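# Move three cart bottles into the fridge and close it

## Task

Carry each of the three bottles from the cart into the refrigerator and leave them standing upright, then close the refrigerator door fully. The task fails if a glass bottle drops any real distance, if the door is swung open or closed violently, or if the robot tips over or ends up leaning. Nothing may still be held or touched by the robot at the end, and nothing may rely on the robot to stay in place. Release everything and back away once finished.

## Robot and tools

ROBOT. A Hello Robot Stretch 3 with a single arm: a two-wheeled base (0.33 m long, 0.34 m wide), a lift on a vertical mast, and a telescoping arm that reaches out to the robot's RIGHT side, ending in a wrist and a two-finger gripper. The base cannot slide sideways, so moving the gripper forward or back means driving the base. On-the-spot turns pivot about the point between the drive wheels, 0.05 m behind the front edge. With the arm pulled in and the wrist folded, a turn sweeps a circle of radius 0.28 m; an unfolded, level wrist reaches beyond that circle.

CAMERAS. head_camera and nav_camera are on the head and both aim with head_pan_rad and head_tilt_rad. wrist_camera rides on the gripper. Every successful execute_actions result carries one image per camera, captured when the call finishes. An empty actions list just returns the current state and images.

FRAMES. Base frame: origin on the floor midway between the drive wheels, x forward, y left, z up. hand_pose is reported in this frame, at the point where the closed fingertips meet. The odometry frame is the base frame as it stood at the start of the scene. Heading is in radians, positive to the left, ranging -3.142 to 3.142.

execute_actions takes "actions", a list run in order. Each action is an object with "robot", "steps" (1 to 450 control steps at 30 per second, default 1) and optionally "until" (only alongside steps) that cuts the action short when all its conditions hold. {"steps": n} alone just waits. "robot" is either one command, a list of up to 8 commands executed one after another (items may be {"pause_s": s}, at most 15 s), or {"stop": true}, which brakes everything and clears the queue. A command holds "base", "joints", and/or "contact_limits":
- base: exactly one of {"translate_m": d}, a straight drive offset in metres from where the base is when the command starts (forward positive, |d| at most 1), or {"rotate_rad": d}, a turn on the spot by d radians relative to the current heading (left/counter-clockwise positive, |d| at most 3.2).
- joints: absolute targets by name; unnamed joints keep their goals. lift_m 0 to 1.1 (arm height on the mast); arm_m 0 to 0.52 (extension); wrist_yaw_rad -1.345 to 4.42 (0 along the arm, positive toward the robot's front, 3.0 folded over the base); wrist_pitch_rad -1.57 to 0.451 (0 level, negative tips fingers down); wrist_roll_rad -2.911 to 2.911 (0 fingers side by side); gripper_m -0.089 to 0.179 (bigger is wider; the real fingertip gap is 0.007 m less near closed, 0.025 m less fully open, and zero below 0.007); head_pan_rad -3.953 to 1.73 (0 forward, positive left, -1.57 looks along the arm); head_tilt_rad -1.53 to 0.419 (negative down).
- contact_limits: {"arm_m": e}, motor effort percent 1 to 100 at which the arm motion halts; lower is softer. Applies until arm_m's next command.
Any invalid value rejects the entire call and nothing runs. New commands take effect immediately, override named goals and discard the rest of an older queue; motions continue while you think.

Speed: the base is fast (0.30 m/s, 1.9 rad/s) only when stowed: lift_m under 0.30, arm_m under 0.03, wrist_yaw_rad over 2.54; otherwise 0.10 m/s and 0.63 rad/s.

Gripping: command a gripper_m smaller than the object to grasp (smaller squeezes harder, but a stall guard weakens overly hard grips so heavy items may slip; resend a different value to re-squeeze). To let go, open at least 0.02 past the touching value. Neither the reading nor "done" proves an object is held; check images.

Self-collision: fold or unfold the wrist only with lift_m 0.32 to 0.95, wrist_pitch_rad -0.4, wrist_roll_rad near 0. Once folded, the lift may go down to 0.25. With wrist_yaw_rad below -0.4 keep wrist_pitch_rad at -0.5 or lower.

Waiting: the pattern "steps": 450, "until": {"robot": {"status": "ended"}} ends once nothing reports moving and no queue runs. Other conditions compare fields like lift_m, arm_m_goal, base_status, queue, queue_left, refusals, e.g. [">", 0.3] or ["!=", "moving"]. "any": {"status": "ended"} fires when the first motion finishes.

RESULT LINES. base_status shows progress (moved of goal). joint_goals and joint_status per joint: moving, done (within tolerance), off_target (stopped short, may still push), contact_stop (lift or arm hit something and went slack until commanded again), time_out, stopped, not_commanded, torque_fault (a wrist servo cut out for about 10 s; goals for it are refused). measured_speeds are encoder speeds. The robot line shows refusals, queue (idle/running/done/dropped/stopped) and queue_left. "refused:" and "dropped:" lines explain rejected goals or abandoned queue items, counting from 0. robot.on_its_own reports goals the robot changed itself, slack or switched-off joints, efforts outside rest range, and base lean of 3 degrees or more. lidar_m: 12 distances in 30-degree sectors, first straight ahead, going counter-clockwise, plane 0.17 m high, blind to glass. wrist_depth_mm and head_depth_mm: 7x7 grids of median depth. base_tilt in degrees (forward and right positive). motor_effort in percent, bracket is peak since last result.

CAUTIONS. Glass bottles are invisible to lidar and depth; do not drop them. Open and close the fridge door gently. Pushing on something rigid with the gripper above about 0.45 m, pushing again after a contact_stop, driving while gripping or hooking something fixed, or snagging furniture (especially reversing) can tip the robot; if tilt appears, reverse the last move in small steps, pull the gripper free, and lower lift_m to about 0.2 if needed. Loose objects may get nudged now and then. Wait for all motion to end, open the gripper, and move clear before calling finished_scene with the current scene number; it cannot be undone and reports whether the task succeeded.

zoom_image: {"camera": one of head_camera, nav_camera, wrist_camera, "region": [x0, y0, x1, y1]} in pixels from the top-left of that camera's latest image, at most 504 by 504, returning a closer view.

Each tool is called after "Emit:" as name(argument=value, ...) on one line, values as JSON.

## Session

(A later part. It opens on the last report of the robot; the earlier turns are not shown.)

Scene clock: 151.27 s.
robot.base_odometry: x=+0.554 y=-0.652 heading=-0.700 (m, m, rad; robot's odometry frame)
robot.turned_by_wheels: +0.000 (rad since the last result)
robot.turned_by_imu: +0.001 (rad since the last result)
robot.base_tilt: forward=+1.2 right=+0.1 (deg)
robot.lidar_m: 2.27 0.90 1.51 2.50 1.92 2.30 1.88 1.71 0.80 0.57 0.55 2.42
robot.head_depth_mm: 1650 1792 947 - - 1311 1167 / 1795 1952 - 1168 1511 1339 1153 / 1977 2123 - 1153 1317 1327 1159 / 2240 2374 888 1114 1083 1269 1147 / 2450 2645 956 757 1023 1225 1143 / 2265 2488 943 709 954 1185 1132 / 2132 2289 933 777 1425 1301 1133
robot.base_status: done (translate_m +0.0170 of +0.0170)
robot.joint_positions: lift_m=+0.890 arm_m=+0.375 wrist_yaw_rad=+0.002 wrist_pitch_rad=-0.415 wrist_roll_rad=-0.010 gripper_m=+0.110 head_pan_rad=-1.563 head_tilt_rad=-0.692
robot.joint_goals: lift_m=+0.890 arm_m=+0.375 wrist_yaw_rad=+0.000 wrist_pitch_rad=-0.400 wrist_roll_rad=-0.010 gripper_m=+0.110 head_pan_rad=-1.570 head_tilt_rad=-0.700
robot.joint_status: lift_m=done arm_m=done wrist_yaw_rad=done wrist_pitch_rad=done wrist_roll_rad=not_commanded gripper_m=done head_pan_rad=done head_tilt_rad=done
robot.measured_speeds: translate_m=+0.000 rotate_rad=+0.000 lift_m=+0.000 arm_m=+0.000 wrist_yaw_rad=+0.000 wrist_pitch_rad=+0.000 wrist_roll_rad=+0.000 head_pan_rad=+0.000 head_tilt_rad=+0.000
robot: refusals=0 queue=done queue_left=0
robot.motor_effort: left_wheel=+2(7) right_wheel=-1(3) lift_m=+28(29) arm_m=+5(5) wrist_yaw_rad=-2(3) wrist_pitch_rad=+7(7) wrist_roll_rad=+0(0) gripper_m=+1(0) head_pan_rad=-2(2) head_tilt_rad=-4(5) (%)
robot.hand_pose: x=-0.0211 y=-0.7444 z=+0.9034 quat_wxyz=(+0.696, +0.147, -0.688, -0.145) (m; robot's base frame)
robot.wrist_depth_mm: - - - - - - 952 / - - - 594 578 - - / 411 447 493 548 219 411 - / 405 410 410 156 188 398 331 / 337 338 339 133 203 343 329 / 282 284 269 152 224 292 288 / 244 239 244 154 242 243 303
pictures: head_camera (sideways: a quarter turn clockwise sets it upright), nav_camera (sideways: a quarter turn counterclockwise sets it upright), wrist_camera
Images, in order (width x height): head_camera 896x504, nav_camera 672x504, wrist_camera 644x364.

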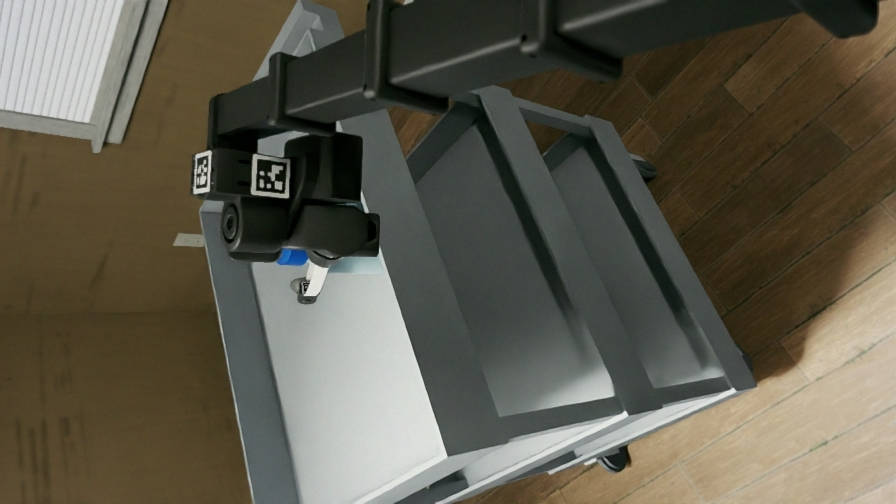

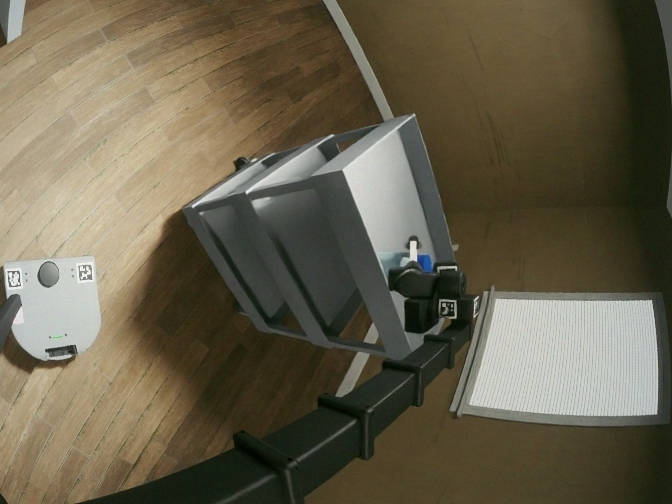

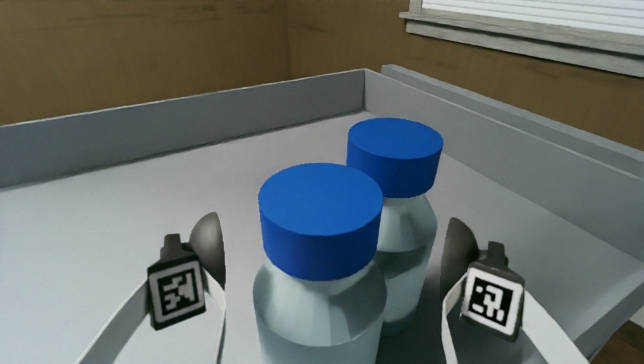

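Emit:
execute_actions(actions=[{"robot":[{"base":{"translate_m":0.005},"joints":{"arm_m":0.38}},{"joints":{"gripper_m":0.005}},{"joints":{"lift_m":0.93}}],"steps":450,"until":{"robot":{"status":"ended"}}}])

Scene clock: 162.97 s.
robot.base_odometry: x=+0.558 y=-0.656 heading=-0.700 (m, m, rad; robot's odometry frame)
robot.turned_by_wheels: +0.000 (rad since the last result)
robot.turned_by_imu: +0.002 (rad since the last result)
robot.base_tilt: forward=+1.0 right=+0.1 (deg)
robot.lidar_m: 2.28 0.90 1.51 2.50 1.92 2.31 1.89 1.71 0.80 0.57 0.55 2.43
robot.head_depth_mm: 1637 1789 - - 1554 1336 1164 / 1808 1875 847 1163 1496 1350 1156 / 2011 - 832 1161 1287 1325 1153 / 2227 2386 794 1116 1085 1265 1150 / 2401 2618 956 787 1024 1220 1141 / 2287 2475 945 707 902 1205 1133 / 2124 2370 939 806 1422 1296 1128
robot.base_status: done (translate_m +0.0050 of +0.0050)
robot.joint_positions: lift_m=+0.930 arm_m=+0.380 wrist_yaw_rad=+0.002 wrist_pitch_rad=-0.446 wrist_roll_rad=-0.010 gripper_m=+0.006 head_pan_rad=-1.563 head_tilt_rad=-0.692
robot.joint_goals: lift_m=+0.930 arm_m=+0.380 wrist_yaw_rad=+0.000 wrist_pitch_rad=-0.400 wrist_roll_rad=-0.010 gripper_m=+0.005 head_pan_rad=-1.570 head_tilt_rad=-0.700
robot.joint_status: lift_m=done arm_m=done wrist_yaw_rad=done wrist_pitch_rad=done wrist_roll_rad=not_commanded gripper_m=done head_pan_rad=done head_tilt_rad=done
robot.measured_speeds: translate_m=+0.000 rotate_rad=+0.000 lift_m=+0.000 arm_m=+0.000 wrist_yaw_rad=+0.000 wrist_pitch_rad=+0.000 wrist_roll_rad=+0.000 head_pan_rad=+0.000 head_tilt_rad=+0.000
robot: refusals=0 queue=done queue_left=0
robot.motor_effort: left_wheel=+2(7) right_wheel=-2(3) lift_m=+45(47) arm_m=+3(5) wrist_yaw_rad=-3(3) wrist_pitch_rad=+22(24) wrist_roll_rad=+0(0) gripper_m=-21(99) head_pan_rad=-2(2) head_tilt_rad=-4(4) (%)
robot.hand_pose: x=-0.0211 y=-0.7455 z=+0.9361 quat_wxyz=(+0.693, +0.158, -0.686, -0.155) (m; robot's base frame)
robot.wrist_depth_mm: - - - - - - 967 / - - - - - - - / - 464 509 557 525 456 - / 422 449 460 158 222 419 360 / 375 374 387 130 199 382 343 / 319 320 - 141 156 325 324 / 278 278 272 148 265 283 290
pictures: head_camera (sideways: a quarter turn clockwise sets it upright), nav_camera (sideways: a quarter turn counterclockwise sets it upright), wrist_camera
Images, in order (width x height): head_camera 896x504, nav_camera 672x504, wrist_camera 644x364.

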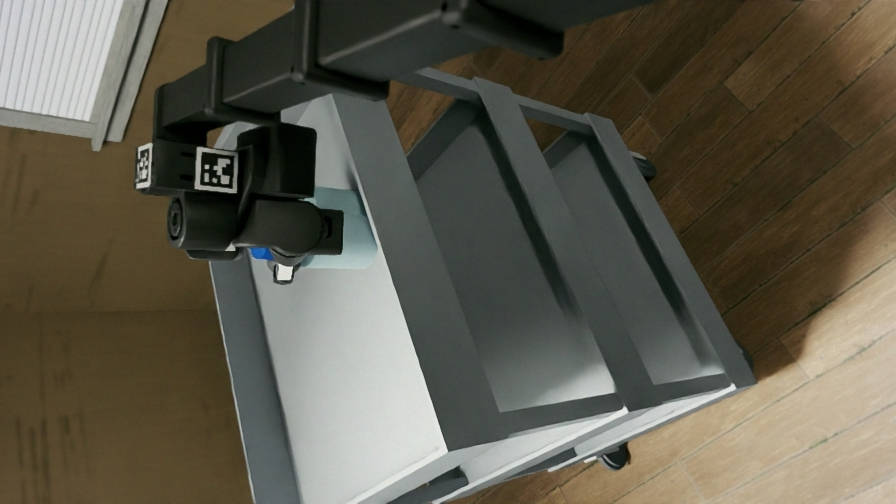

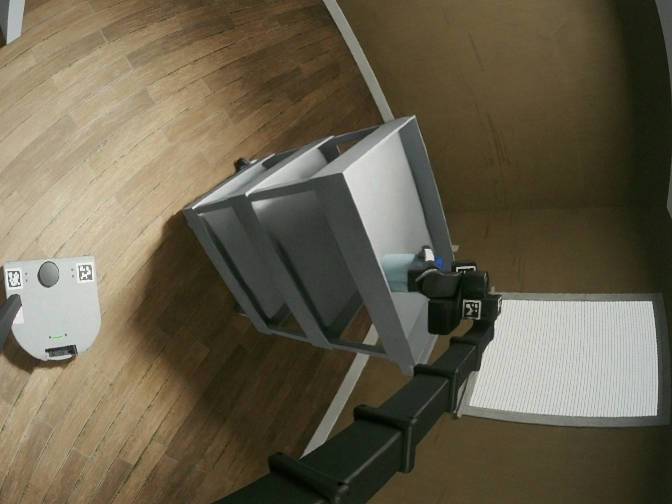

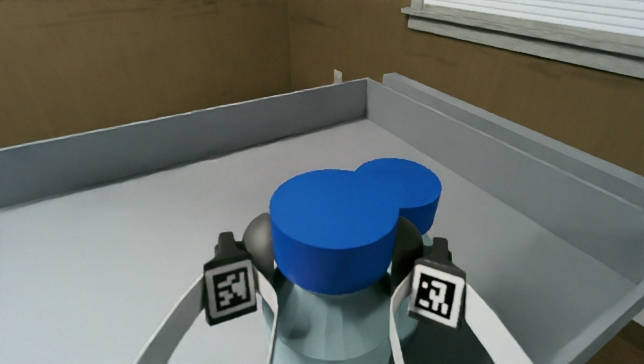

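Emit:
execute_actions(actions=[{"robot":[{"joints":{"lift_m":0.99}},{"joints":{"arm_m":0,"lift_m":1.06}},{"base":{"rotate_rad":0.85},"joints":{"wrist_yaw_rad":1.4,"head_tilt_rad":-0.5}},{"base":{"translate_m":0.85}},{"base":{"rotate_rad":1.24},"joints":{"wrist_yaw_rad":0}},{"joints":{"arm_m":0.4}}],"steps":450,"until":{"robot":{"status":"ended"}}},{"steps":450,"until":{"robot":{"status":"ended"}}}])

Scene clock: 193.20 s.
robot.base_odometry: x=+1.398 y=-0.529 heading=+1.390 (m, m, rad; robot's odometry frame)
robot.turned_by_wheels: +2.090 (rad since the last result)
robot.turned_by_imu: +2.124 (rad since the last result)
robot.base_tilt: forward=+1.1 right=+0.0 (deg)
robot.lidar_m: 2.23 2.00 2.71 2.54 1.22 1.26 0.41 0.41 0.50 0.83 0.66 1.47
robot.head_depth_mm: 630 - 708 752 793 813 832 / 785 842 852 839 919 1002 1077 / 895 - 1026 1057 1111 1223 1187 / 878 975 741 803 1131 1275 1184 / 881 971 887 837 1132 1239 1158 / 869 949 1000 826 1087 984 1115 / 782 740 681 690 765 888 1175
robot.base_status: done (rotate_rad +1.2399 of +1.2400)
robot.joint_positions: lift_m=+1.060 arm_m=+0.400 wrist_yaw_rad=+0.002 wrist_pitch_rad=-0.447 wrist_roll_rad=-0.010 gripper_m=+0.006 head_pan_rad=-1.563 head_tilt_rad=-0.507
robot.joint_goals: lift_m=+1.060 arm_m=+0.400 wrist_yaw_rad=+0.000 wrist_pitch_rad=-0.400 wrist_roll_rad=-0.010 gripper_m=+0.005 head_pan_rad=-1.570 head_tilt_rad=-0.500
robot.joint_status: lift_m=done arm_m=done wrist_yaw_rad=done wrist_pitch_rad=done wrist_roll_rad=not_commanded gripper_m=done head_pan_rad=done head_tilt_rad=done
robot.measured_speeds: translate_m=+0.000 rotate_rad=+0.000 lift_m=+0.000 arm_m=+0.000 wrist_yaw_rad=+0.000 wrist_pitch_rad=+0.000 wrist_roll_rad=+0.000 head_pan_rad=+0.000 head_tilt_rad=+0.000
robot: refusals=0 queue=done queue_left=0
robot.motor_effort: left_wheel=-2(6) right_wheel=+2(4) lift_m=+44(44) arm_m=+4(4) wrist_yaw_rad=-3(3) wrist_pitch_rad=+23(23) wrist_roll_rad=+0(0) gripper_m=-21(21) head_pan_rad=-2(3) head_tilt_rad=+3(17) (%)
robot.hand_pose: x=-0.0211 y=-0.7653 z=+1.0659 quat_wxyz=(+0.693, +0.158, -0.686, -0.156) (m; robot's base frame)
robot.wrist_depth_mm: 376 392 404 423 436 321 234 / 382 425 438 462 471 325 238 / 372 445 484 505 504 331 241 / 360 231 449 157 442 341 244 / 349 248 329 129 366 345 247 / 312 295 - 141 155 316 251 / 277 274 272 149 269 282 253
pictures: head_camera (sideways: a quarter turn clockwise sets it upright), nav_camera (sideways: a quarter turn counterclockwise sets it upright), wrist_camera
Images, in order (width x height): head_camera 896x504, nav_camera 672x504, wrist_camera 644x364.

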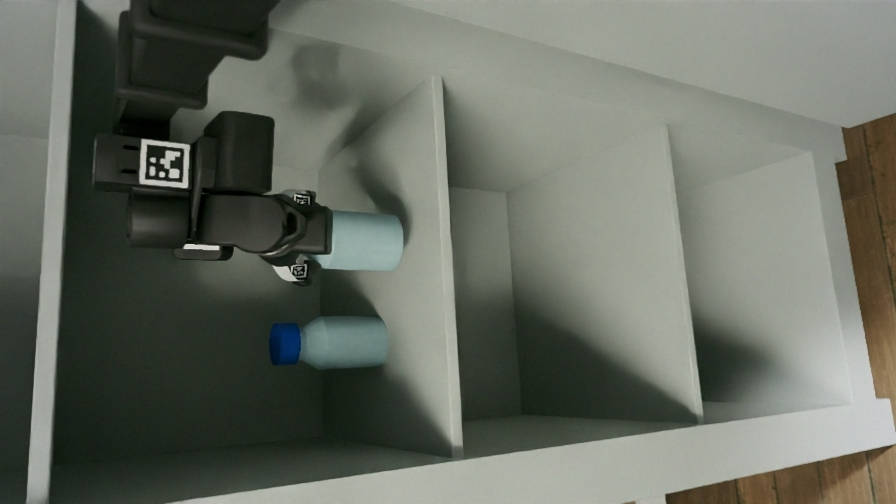

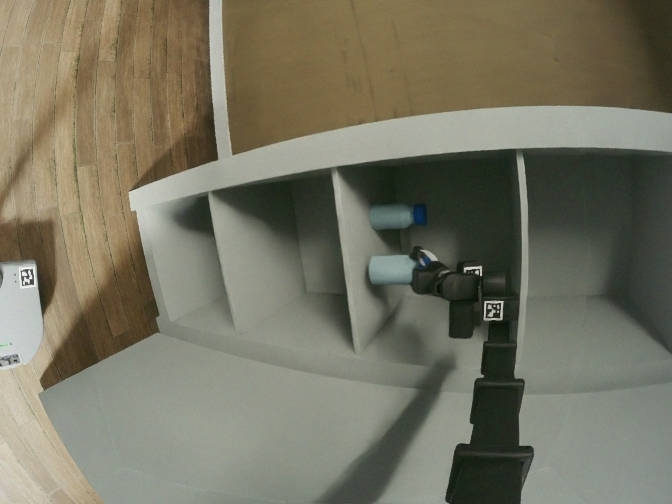

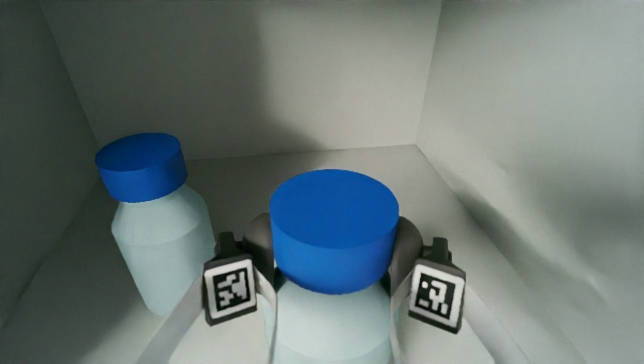

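Emit:
execute_actions(actions=[{"robot":[{"joints":{"arm_m":0.52}},{"joints":{"lift_m":1.02}},{"joints":{"gripper_m":0.11}},{"joints":{"arm_m":0}},{"base":{"rotate_rad":-1.24},"joints":{"wrist_yaw_rad":1.4}},{"base":{"translate_m":-0.85},"joints":{"lift_m":0.9,"head_tilt_rad":-0.7}},{"base":{"rotate_rad":-0.9},"joints":{"wrist_yaw_rad":0}},{"joints":{"arm_m":0.39}}],"steps":450,"until":{"robot":{"status":"ended"}}},{"steps":450,"until":{"robot":{"status":"ended"}}},{"steps":450,"until":{"robot":{"status":"ended"}}}])

Scene clock: 231.90 s.
robot.base_odometry: x=+0.558 y=-0.656 heading=-0.750 (m, m, rad; robot's odometry frame)
robot.turned_by_wheels: -2.140 (rad since the last result)
robot.turned_by_imu: -2.160 (rad since the last result)
robot.base_tilt: forward=+1.1 right=+0.0 (deg)
robot.lidar_m: 2.33 0.90 1.51 2.42 1.92 1.92 1.93 1.71 0.85 0.57 0.55 2.41
robot.head_depth_mm: 1600 1744 1845 - - 1312 1159 / 1740 1854 - 1769 1547 1344 1146 / 1889 2043 812 1185 1365 1334 1154 / 2128 2255 863 1151 1086 1269 1152 / 2335 2566 955 815 1022 1234 1140 / 2366 2567 945 710 987 1139 1134 / 2194 2360 939 751 1031 1275 1135
robot.base_status: done (rotate_rad -0.8999 of -0.9000)
robot.joint_positions: lift_m=+0.900 arm_m=+0.390 wrist_yaw_rad=+0.002 wrist_pitch_rad=-0.415 wrist_roll_rad=-0.010 gripper_m=+0.110 head_pan_rad=-1.563 head_tilt_rad=-0.692
robot.joint_goals: lift_m=+0.900 arm_m=+0.390 wrist_yaw_rad=+0.000 wrist_pitch_rad=-0.400 wrist_roll_rad=-0.010 gripper_m=+0.110 head_pan_rad=-1.570 head_tilt_rad=-0.700
robot.joint_status: lift_m=done arm_m=done wrist_yaw_rad=done wrist_pitch_rad=done wrist_roll_rad=not_commanded gripper_m=done head_pan_rad=done head_tilt_rad=done
robot.measured_speeds: translate_m=+0.000 rotate_rad=+0.000 lift_m=+0.000 arm_m=+0.000 wrist_yaw_rad=+0.000 wrist_pitch_rad=+0.000 wrist_roll_rad=+0.000 head_pan_rad=+0.000 head_tilt_rad=+0.000
robot: refusals=0 queue=done queue_left=0
robot.motor_effort: left_wheel=+2(8) right_wheel=-2(5) lift_m=+27(44) arm_m=+5(6) wrist_yaw_rad=-3(3) wrist_pitch_rad=+7(23) wrist_roll_rad=+0(0) gripper_m=+1(89) head_pan_rad=-3(3) head_tilt_rad=-4(20) (%)
robot.hand_pose: x=-0.0211 y=-0.7594 z=+0.9135 quat_wxyz=(+0.696, +0.147, -0.688, -0.145) (m; robot's base frame)
robot.wrist_depth_mm: - - - - - - 977 / - - - - - - 981 / 428 453 511 554 461 429 - / 404 428 430 184 414 373 325 / 350 351 350 198 356 356 307 / 296 296 296 205 290 306 303 / 256 249 257 236 259 251 -
pictures: head_camera (sideways: a quarter turn clockwise sets it upright), nav_camera (sideways: a quarter turn counterclockwise sets it upright), wrist_camera
Images, in order (width x height): head_camera 896x504, nav_camera 672x504, wrist_camera 644x364.

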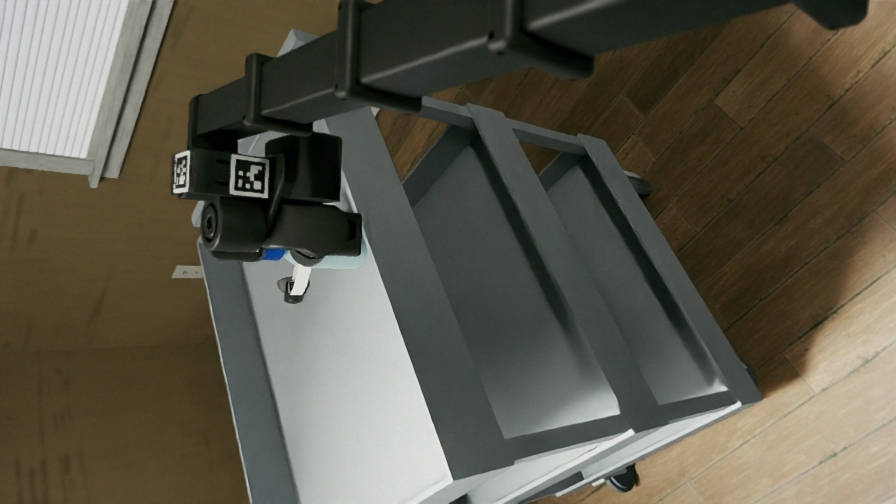

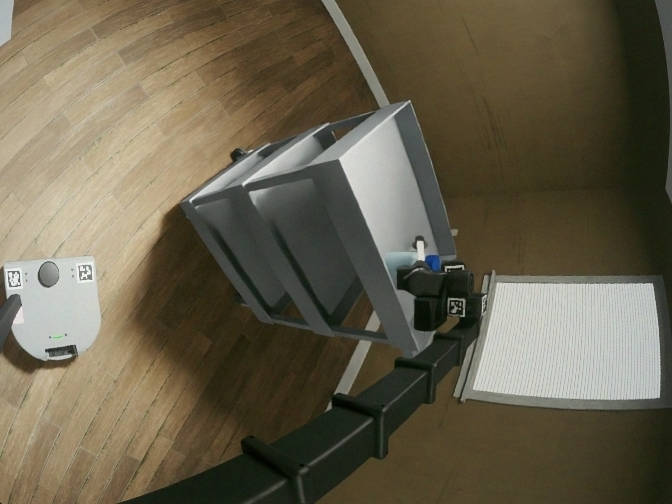

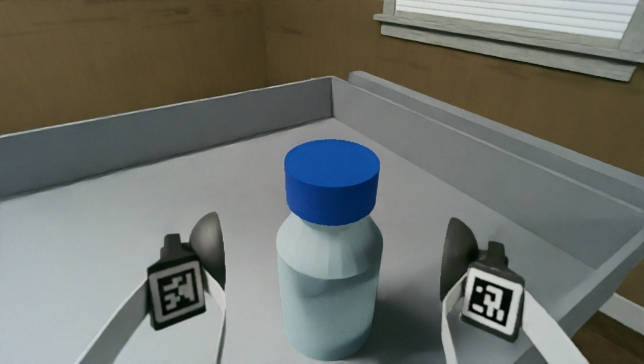

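Emit:
execute_actions(actions=[{"robot":[{"joints":{"arm_m":0.446,"lift_m":0.89}},{"joints":{"gripper_m":0.005}},{"joints":{"lift_m":0.97}}],"steps":450,"until":{"robot":{"status":"ended"}}}])

Scene clock: 239.27 s.
robot.base_odometry: x=+0.558 y=-0.656 heading=-0.750 (m, m, rad; robot's odometry frame)
robot.turned_by_wheels: +0.000 (rad since the last result)
robot.turned_by_imu: +0.002 (rad since the last result)
robot.base_tilt: forward=+1.2 right=+0.1 (deg)
robot.lidar_m: 2.34 0.90 1.51 2.42 1.92 1.93 1.93 1.71 0.85 0.58 0.55 2.41
robot.head_depth_mm: 1602 - - 1907 1599 1344 1163 / 1714 1946 935 1784 1546 1340 1157 / 1867 - 974 1194 1359 1334 1152 / 2092 2361 889 1147 1087 1272 1140 / 2356 2551 957 817 1021 1234 1143 / 2328 2532 946 711 986 1135 1135 / 2204 2340 936 747 1036 1278 1128
robot.base_status: done (rotate_rad -0.8999 of -0.9000)
robot.joint_positions: lift_m=+0.970 arm_m=+0.446 wrist_yaw_rad=+0.002 wrist_pitch_rad=-0.448 wrist_roll_rad=-0.010 gripper_m=+0.006 head_pan_rad=-1.563 head_tilt_rad=-0.692
robot.joint_goals: lift_m=+0.970 arm_m=+0.446 wrist_yaw_rad=+0.000 wrist_pitch_rad=-0.400 wrist_roll_rad=-0.010 gripper_m=+0.005 head_pan_rad=-1.570 head_tilt_rad=-0.700
robot.joint_status: lift_m=done arm_m=done wrist_yaw_rad=done wrist_pitch_rad=done wrist_roll_rad=not_commanded gripper_m=done head_pan_rad=done head_tilt_rad=done
robot.measured_speeds: translate_m=+0.000 rotate_rad=+0.000 lift_m=+0.000 arm_m=+0.000 wrist_yaw_rad=+0.000 wrist_pitch_rad=+0.000 wrist_roll_rad=+0.000 head_pan_rad=+0.000 head_tilt_rad=+0.000
robot: refusals=0 queue=done queue_left=0
robot.motor_effort: left_wheel=+2(3) right_wheel=-2(3) lift_m=+45(46) arm_m=+4(5) wrist_yaw_rad=-2(2) wrist_pitch_rad=+24(26) wrist_roll_rad=+0(0) gripper_m=-20(99) head_pan_rad=-2(2) head_tilt_rad=-5(4) (%)
robot.hand_pose: x=-0.0211 y=-0.8112 z=+0.9756 quat_wxyz=(+0.693, +0.159, -0.685, -0.156) (m; robot's base frame)
robot.wrist_depth_mm: - - - - - - 928 / - - - - - - 946 / - - - 564 - - - / - 449 498 157 451 - - / 410 432 435 128 406 367 352 / 364 362 - 128 149 357 304 / 318 319 313 145 308 324 307
pictures: head_camera (sideways: a quarter turn clockwise sets it upright), nav_camera (sideways: a quarter turn counterclockwise sets it upright), wrist_camera
Images, in order (width x height): head_camera 896x504, nav_camera 672x504, wrist_camera 644x364.

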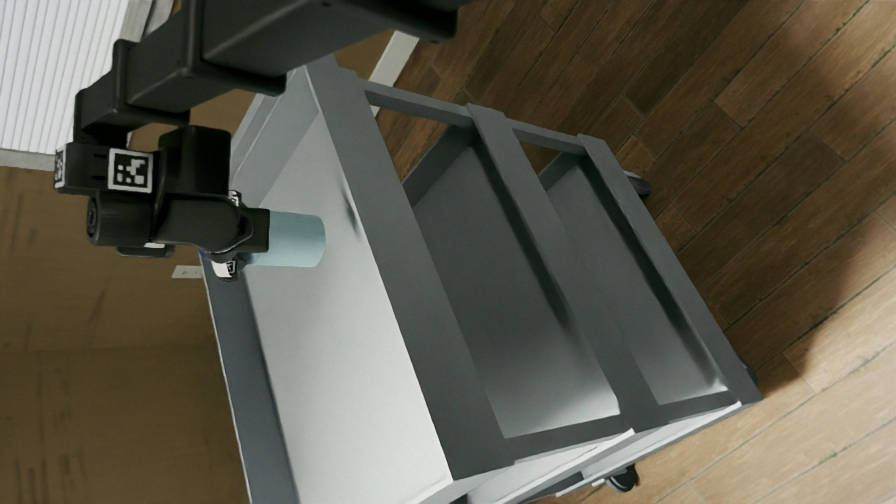

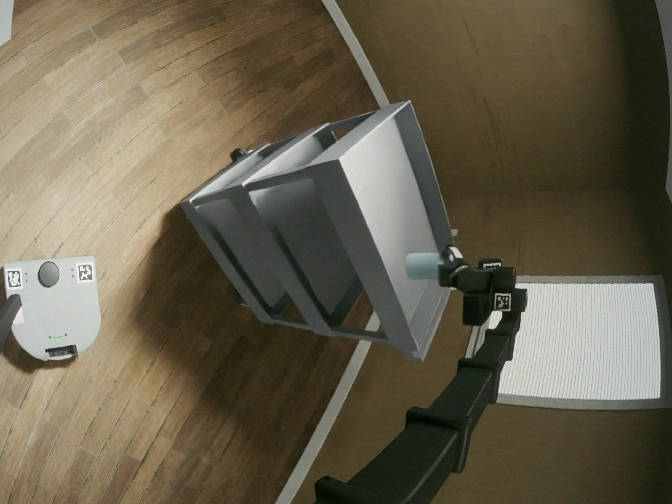

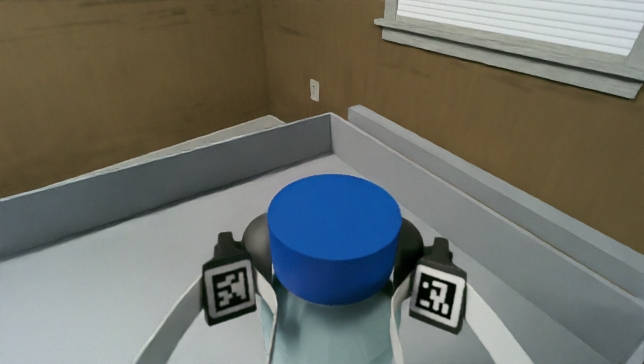

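Emit:
execute_actions(actions=[{"robot":[{"joints":{"lift_m":0.99}},{"joints":{"arm_m":0,"lift_m":1.06}},{"base":{"rotate_rad":0.9},"joints":{"wrist_yaw_rad":1.4,"head_tilt_rad":-0.5}},{"base":{"translate_m":0.85}},{"base":{"rotate_rad":1.24},"joints":{"wrist_yaw_rad":0}},{"joints":{"arm_m":0.425}}],"steps":450,"until":{"robot":{"status":"ended"}}},{"steps":450,"until":{"robot":{"status":"ended"}}}])

Scene clock: 270.10 s.
robot.base_odometry: x=+1.398 y=-0.529 heading=+1.390 (m, m, rad; robot's odometry frame)
robot.turned_by_wheels: +2.140 (rad since the last result)
robot.turned_by_imu: +2.175 (rad since the last result)
robot.base_tilt: forward=+1.0 right=+0.1 (deg)
robot.lidar_m: 2.23 2.00 2.70 2.54 1.21 1.26 0.41 0.41 0.50 0.84 0.66 1.47
robot.head_depth_mm: 629 - 707 754 793 815 833 / 795 837 855 839 915 997 1079 / 893 - 1025 1052 1107 1228 1184 / 880 977 764 805 1140 1275 1180 / 880 967 892 836 1129 1227 1159 / 870 951 997 823 1082 988 1108 / 782 744 683 691 765 884 1163
robot.base_status: done (rotate_rad +1.2399 of +1.2400)
robot.joint_positions: lift_m=+1.060 arm_m=+0.425 wrist_yaw_rad=+0.002 wrist_pitch_rad=-0.449 wrist_roll_rad=-0.010 gripper_m=+0.006 head_pan_rad=-1.563 head_tilt_rad=-0.507
robot.joint_goals: lift_m=+1.060 arm_m=+0.425 wrist_yaw_rad=+0.000 wrist_pitch_rad=-0.400 wrist_roll_rad=-0.010 gripper_m=+0.005 head_pan_rad=-1.570 head_tilt_rad=-0.500
robot.joint_status: lift_m=done arm_m=done wrist_yaw_rad=done wrist_pitch_rad=done wrist_roll_rad=not_commanded gripper_m=done head_pan_rad=done head_tilt_rad=done
robot.measured_speeds: translate_m=+0.000 rotate_rad=+0.000 lift_m=+0.000 arm_m=+0.000 wrist_yaw_rad=+0.000 wrist_pitch_rad=+0.000 wrist_roll_rad=+0.000 head_pan_rad=+0.000 head_tilt_rad=+0.000
robot: refusals=0 queue=done queue_left=0
robot.motor_effort: left_wheel=-2(7) right_wheel=+1(4) lift_m=+45(48) arm_m=+3(5) wrist_yaw_rad=-3(5) wrist_pitch_rad=+24(24) wrist_roll_rad=+0(0) gripper_m=-21(21) head_pan_rad=-3(2) head_tilt_rad=+3(19) (%)
robot.hand_pose: x=-0.0211 y=-0.7901 z=+1.0655 quat_wxyz=(+0.693, +0.159, -0.685, -0.156) (m; robot's base frame)
robot.wrist_depth_mm: 355 371 388 401 414 315 230 / 375 402 422 440 442 318 232 / 380 434 459 466 483 325 233 / 350 216 454 157 455 330 237 / 350 223 372 128 360 341 241 / 317 240 - 128 149 314 244 / 274 269 275 144 265 280 249
pictures: head_camera (sideways: a quarter turn clockwise sets it upright), nav_camera (sideways: a quarter turn counterclockwise sets it upright), wrist_camera
Images, in order (width x height): head_camera 896x504, nav_camera 672x504, wrist_camera 644x364.

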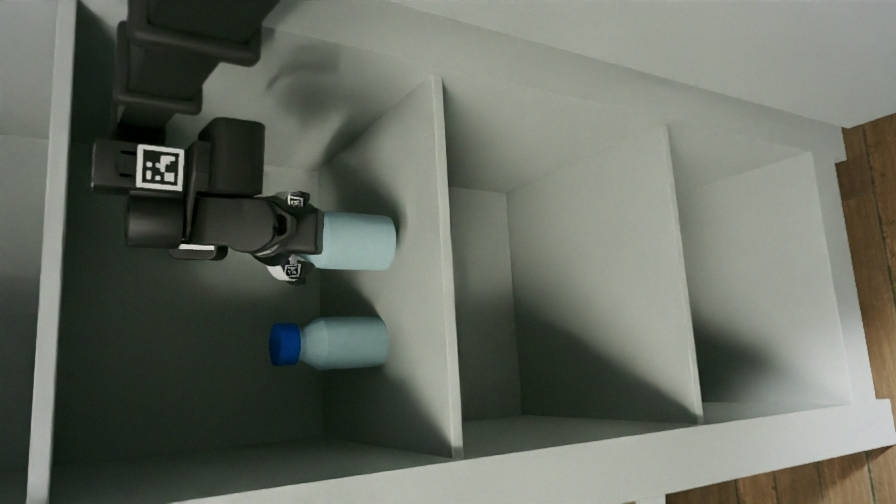

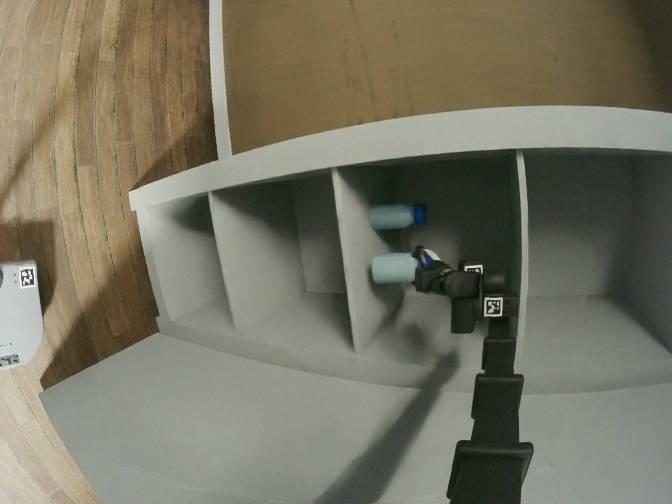

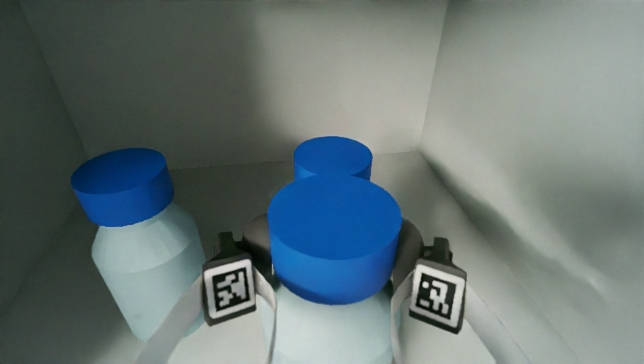

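Emit:
execute_actions(actions=[{"robot":[{"joints":{"lift_m":1.02}},{"joints":{"gripper_m":0.11}},{"joints":{"arm_m":0}},{"base":{"rotate_rad":-1.39},"joints":{"lift_m":0.8,"wrist_yaw_rad":1.5,"gripper_m":0}},{"base":{"translate_m":-0.29},"joints":{"lift_m":0.5,"wrist_yaw_rad":3.1}},{"base":{"rotate_rad":1.55},"joints":{"lift_m":0.29,"head_tilt_rad":-0.9,"head_pan_rad":-1.4}},{"base":{"translate_m":-0.58}},{"joints":{"arm_m":0.22,"lift_m":0.34}}],"steps":450,"until":{"robot":{"status":"ended"}}},{"steps":450,"until":{"robot":{"status":"ended"}}}])

Scene clock: 301.87 s.
robot.base_odometry: x=+1.096 y=-1.109 heading=+1.550 (m, m, rad; robot's odometry frame)
robot.turned_by_wheels: +0.160 (rad since the last result)
robot.turned_by_imu: +0.161 (rad since the last result)
robot.base_tilt: forward=+1.1 right=+0.1 (deg)
robot.lidar_m: 2.81 2.44 2.35 0.72 0.75 2.05 1.95 2.00 1.60 0.46 0.33 2.08
robot.head_depth_mm: 1302 1511 1769 1615 1398 1237 1104 / 1320 1544 1789 1611 1400 1235 1103 / 1345 1560 1796 1602 1429 1226 1123 / 695 364 749 1496 1383 1215 1126 / 378 393 487 566 728 1116 1082 / 288 315 375 480 1301 1208 1088 / - 314 1200 1513 1364 1202 1080
robot.base_status: done (translate_m -0.5800 of -0.5800)
robot.joint_positions: lift_m=+0.340 arm_m=+0.220 wrist_yaw_rad=+3.098 wrist_pitch_rad=-0.416 wrist_roll_rad=-0.010 gripper_m=+0.000 head_pan_rad=-1.407 head_tilt_rad=-0.889
robot.joint_goals: lift_m=+0.340 arm_m=+0.220 wrist_yaw_rad=+3.100 wrist_pitch_rad=-0.400 wrist_roll_rad=-0.010 gripper_m=+0.000 head_pan_rad=-1.400 head_tilt_rad=-0.900
robot.joint_status: lift_m=done arm_m=done wrist_yaw_rad=done wrist_pitch_rad=done wrist_roll_rad=not_commanded gripper_m=done head_pan_rad=done head_tilt_rad=done
robot.measured_speeds: translate_m=+0.000 rotate_rad=+0.000 lift_m=+0.000 arm_m=+0.000 wrist_yaw_rad=+0.000 wrist_pitch_rad=+0.000 wrist_roll_rad=+0.000 head_pan_rad=+0.000 head_tilt_rad=+0.000
robot: refusals=0 queue=done queue_left=0
robot.motor_effort: left_wheel=-1(11) right_wheel=+2(5) lift_m=+41(44) arm_m=+4(5) wrist_yaw_rad=+0(1) wrist_pitch_rad=+8(24) wrist_roll_rad=+0(0) gripper_m=-1(88) head_pan_rad=+3(15) head_tilt_rad=-6(27) (%)
robot.hand_pose: x=-0.0115 y=-0.1402 z=+0.3529 quat_wxyz=(+0.161, +0.691, +0.132, +0.692) (m; robot's base frame)
robot.wrist_depth_mm: - - - - - - - / - - - - - - - / - - - - - - - / 849 844 848 869 860 867 883 / 688 717 - - 714 703 721 / 584 601 - - 601 585 595 / 505 - - - 512 510 511
pictures: head_camera (sideways: a quarter turn clockwise sets it upright), nav_camera (sideways: a quarter turn counterclockwise sets it upright), wrist_camera
Images, in order (width x height): head_camera 896x504, nav_camera 672x504, wrist_camera 644x364.

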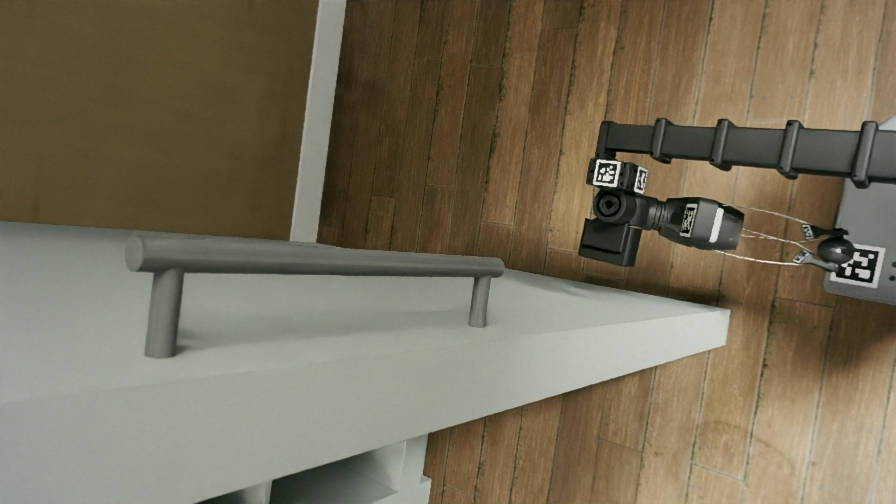

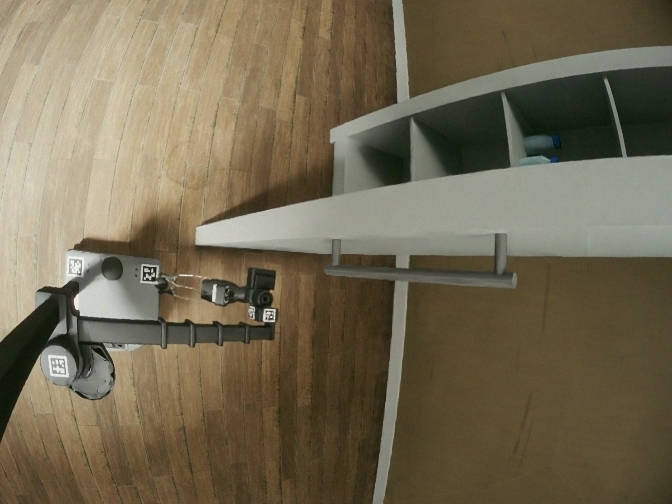

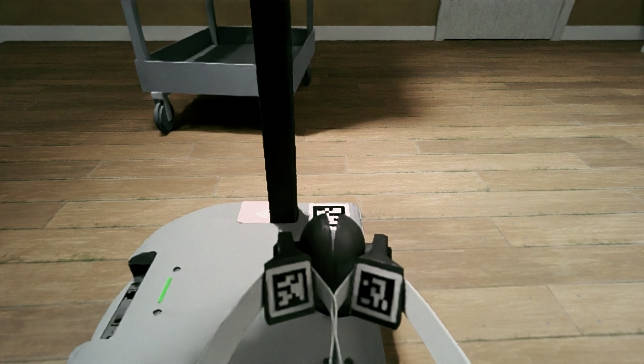

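Emit:
execute_actions(actions=[{"robot":[{"base":{"translate_m":0.065},"joints":{"arm_m":0.27}},{"base":{"translate_m":0.4}}],"steps":450,"until":{"robot":{"status":"ended"}}}])

Scene clock: 313.13 s.
robot.base_odometry: x=+1.106 y=-0.644 heading=+1.550 (m, m, rad; robot's odometry frame)
robot.turned_by_wheels: +0.000 (rad since the last result)
robot.turned_by_imu: +0.005 (rad since the last result)
robot.base_tilt: forward=+1.1 right=+0.1 (deg)
robot.lidar_m: 2.34 2.00 2.34 2.25 0.90 1.05 2.42 2.22 0.90 0.76 0.76 2.06
robot.head_depth_mm: 689 813 994 1522 1399 1238 1104 / 680 805 980 1252 1421 1233 1100 / 674 791 962 1223 1442 1216 1126 / 664 778 941 1191 1393 1204 1110 / 642 753 928 1174 1370 1216 1091 / 663 1567 1792 1583 1361 1209 1085 / 1405 1655 1834 1561 1358 1204 1087
robot.base_status: done (translate_m +0.4000 of +0.4000)
robot.joint_positions: lift_m=+0.340 arm_m=+0.270 wrist_yaw_rad=+3.099 wrist_pitch_rad=-0.416 wrist_roll_rad=-0.010 gripper_m=+0.000 head_pan_rad=-1.407 head_tilt_rad=-0.889
robot.joint_goals: lift_m=+0.340 arm_m=+0.270 wrist_yaw_rad=+3.100 wrist_pitch_rad=-0.400 wrist_roll_rad=-0.010 gripper_m=+0.000 head_pan_rad=-1.400 head_tilt_rad=-0.900
robot.joint_status: lift_m=done arm_m=done wrist_yaw_rad=done wrist_pitch_rad=done wrist_roll_rad=not_commanded gripper_m=done head_pan_rad=done head_tilt_rad=done
robot.measured_speeds: translate_m=+0.000 rotate_rad=+0.000 lift_m=+0.000 arm_m=+0.000 wrist_yaw_rad=+0.000 wrist_pitch_rad=+0.000 wrist_roll_rad=+0.000 head_pan_rad=+0.000 head_tilt_rad=+0.000
robot: refusals=0 queue=done queue_left=0
robot.motor_effort: left_wheel=-2(5) right_wheel=+1(9) lift_m=+40(41) arm_m=+4(8) wrist_yaw_rad=+1(1) wrist_pitch_rad=+8(8) wrist_roll_rad=+0(0) gripper_m=-2(2) head_pan_rad=+3(3) head_tilt_rad=-5(6) (%)
robot.hand_pose: x=-0.0117 y=-0.1902 z=+0.3529 quat_wxyz=(+0.160, +0.691, +0.132, +0.692) (m; robot's base frame)
robot.wrist_depth_mm: - - - - - - - / - - - - - - - / - - - - - - - / 841 840 915 917 876 871 874 / 698 693 - - 702 715 716 / 585 611 - - 602 599 595 / 503 - - - 503 516 519
pictures: head_camera (sideways: a quarter turn clockwise sets it upright), nav_camera (sideways: a quarter turn counterclockwise sets it upright), wrist_camera
Images, in order (width x height): head_camera 896x504, nav_camera 672x504, wrist_camera 644x364.

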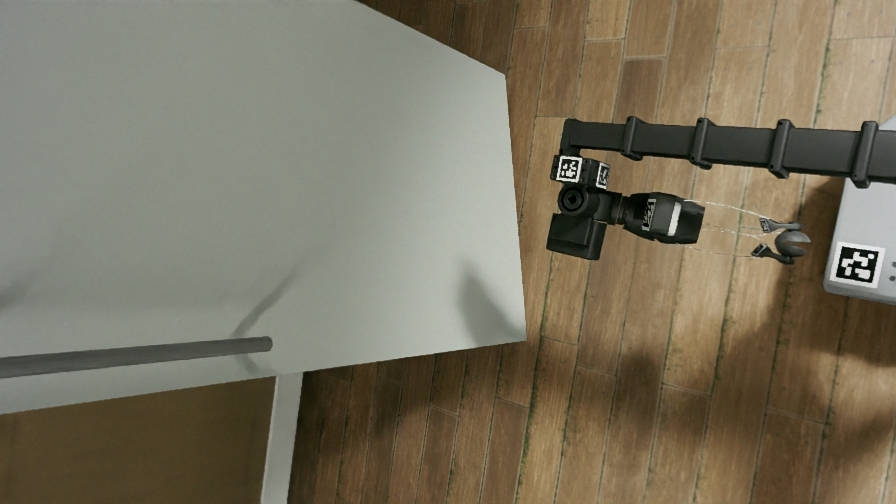

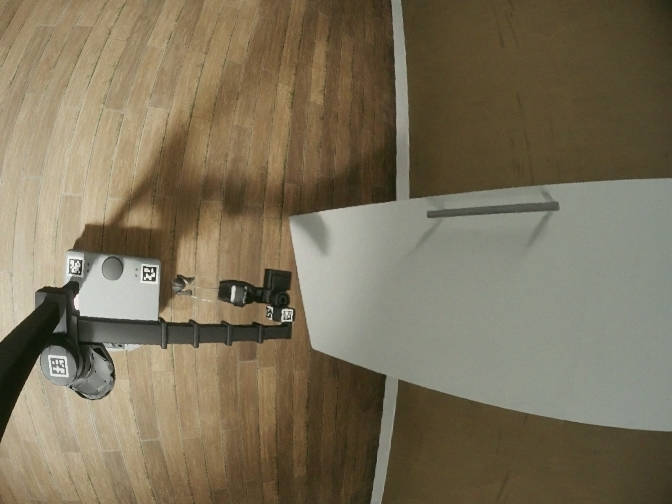

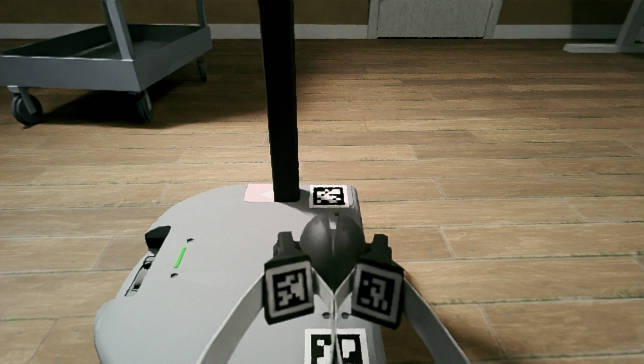

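Emit:
execute_actions(actions=[])

Scene clock: 317.43 s.
robot.base_odometry: x=+1.106 y=-0.644 heading=+1.550 (m, m, rad; robot's odometry frame)
robot.turned_by_wheels: +0.000 (rad since the last result)
robot.turned_by_imu: +0.001 (rad since the last result)
robot.base_tilt: forward=+1.2 right=+0.1 (deg)
robot.lidar_m: 2.35 2.00 2.35 2.26 0.90 1.05 2.41 2.23 0.92 0.88 0.90 2.06
robot.head_depth_mm: 737 856 1025 1557 1403 1232 1105 / 751 870 1042 1302 1414 1237 1100 / 758 889 1066 1342 1439 1204 1124 / 773 902 1088 1376 1397 1198 1112 / 776 914 1112 1462 1373 1210 1087 / 1338 1624 1795 1557 1370 1205 1086 / 1409 1664 1827 1566 1353 1207 1079
robot.base_status: done (translate_m +0.4000 of +0.4000)
robot.joint_positions: lift_m=+0.340 arm_m=+0.270 wrist_yaw_rad=+3.099 wrist_pitch_rad=-0.416 wrist_roll_rad=-0.010 gripper_m=+0.000 head_pan_rad=-1.407 head_tilt_rad=-0.889
robot.joint_goals: lift_m=+0.340 arm_m=+0.270 wrist_yaw_rad=+3.100 wrist_pitch_rad=-0.400 wrist_roll_rad=-0.010 gripper_m=+0.000 head_pan_rad=-1.400 head_tilt_rad=-0.900
robot.joint_status: lift_m=done arm_m=done wrist_yaw_rad=done wrist_pitch_rad=done wrist_roll_rad=not_commanded gripper_m=done head_pan_rad=done head_tilt_rad=done
robot.measured_speeds: translate_m=+0.000 rotate_rad=+0.000 lift_m=+0.000 arm_m=+0.000 wrist_yaw_rad=+0.000 wrist_pitch_rad=+0.000 wrist_roll_rad=+0.000 head_pan_rad=+0.000 head_tilt_rad=+0.000
robot: refusals=0 queue=done queue_left=0
robot.motor_effort: left_wheel=-2(2) right_wheel=+1(1) lift_m=+41(41) arm_m=+4(4) wrist_yaw_rad=+1(1) wrist_pitch_rad=+8(8) wrist_roll_rad=+0(0) gripper_m=-2(2) head_pan_rad=+3(3) head_tilt_rad=-5(5) (%)
robot.hand_pose: x=-0.0117 y=-0.1902 z=+0.3529 quat_wxyz=(+0.160, +0.691, +0.132, +0.692) (m; robot's base frame)
robot.wrist_depth_mm: - - - - - - - / - - - - - - - / - - - - - - - / 852 864 901 887 866 870 864 / 695 697 - - 702 719 708 / 582 603 - - 603 597 592 / 509 - - - 508 508 517
pictures: head_camera (sideways: a quarter turn clockwise sets it upright), nav_camera (sideways: a quarter turn counterclockwise sets it upright), wrist_camera
Images, in order (width x height): head_camera 896x504, nav_camera 672x504, wrist_camera 644x364.

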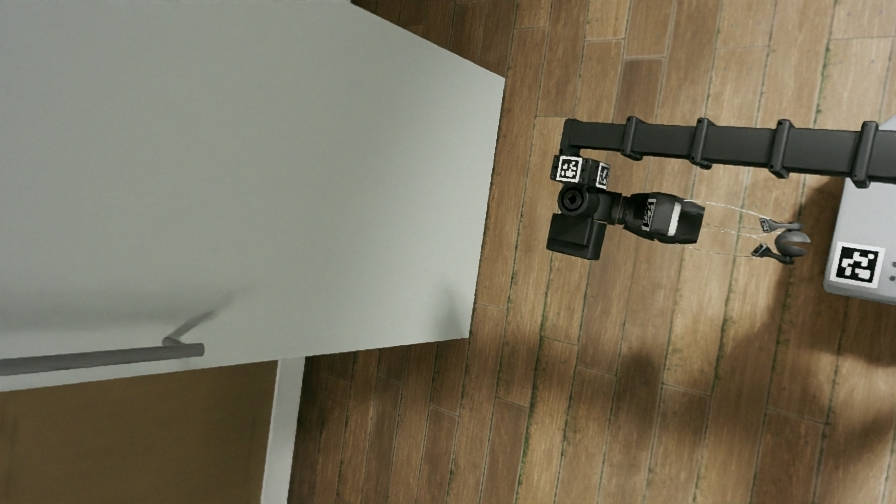

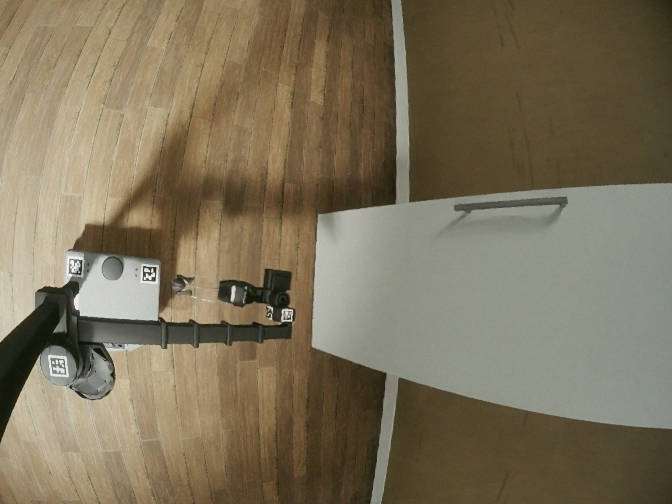

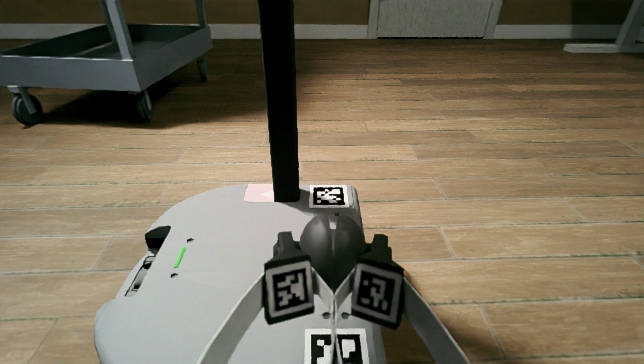

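The door is parallel to the wall, so it is shut.

Emit:
finished_scene(scene=2)

The scene is finished: the task was done.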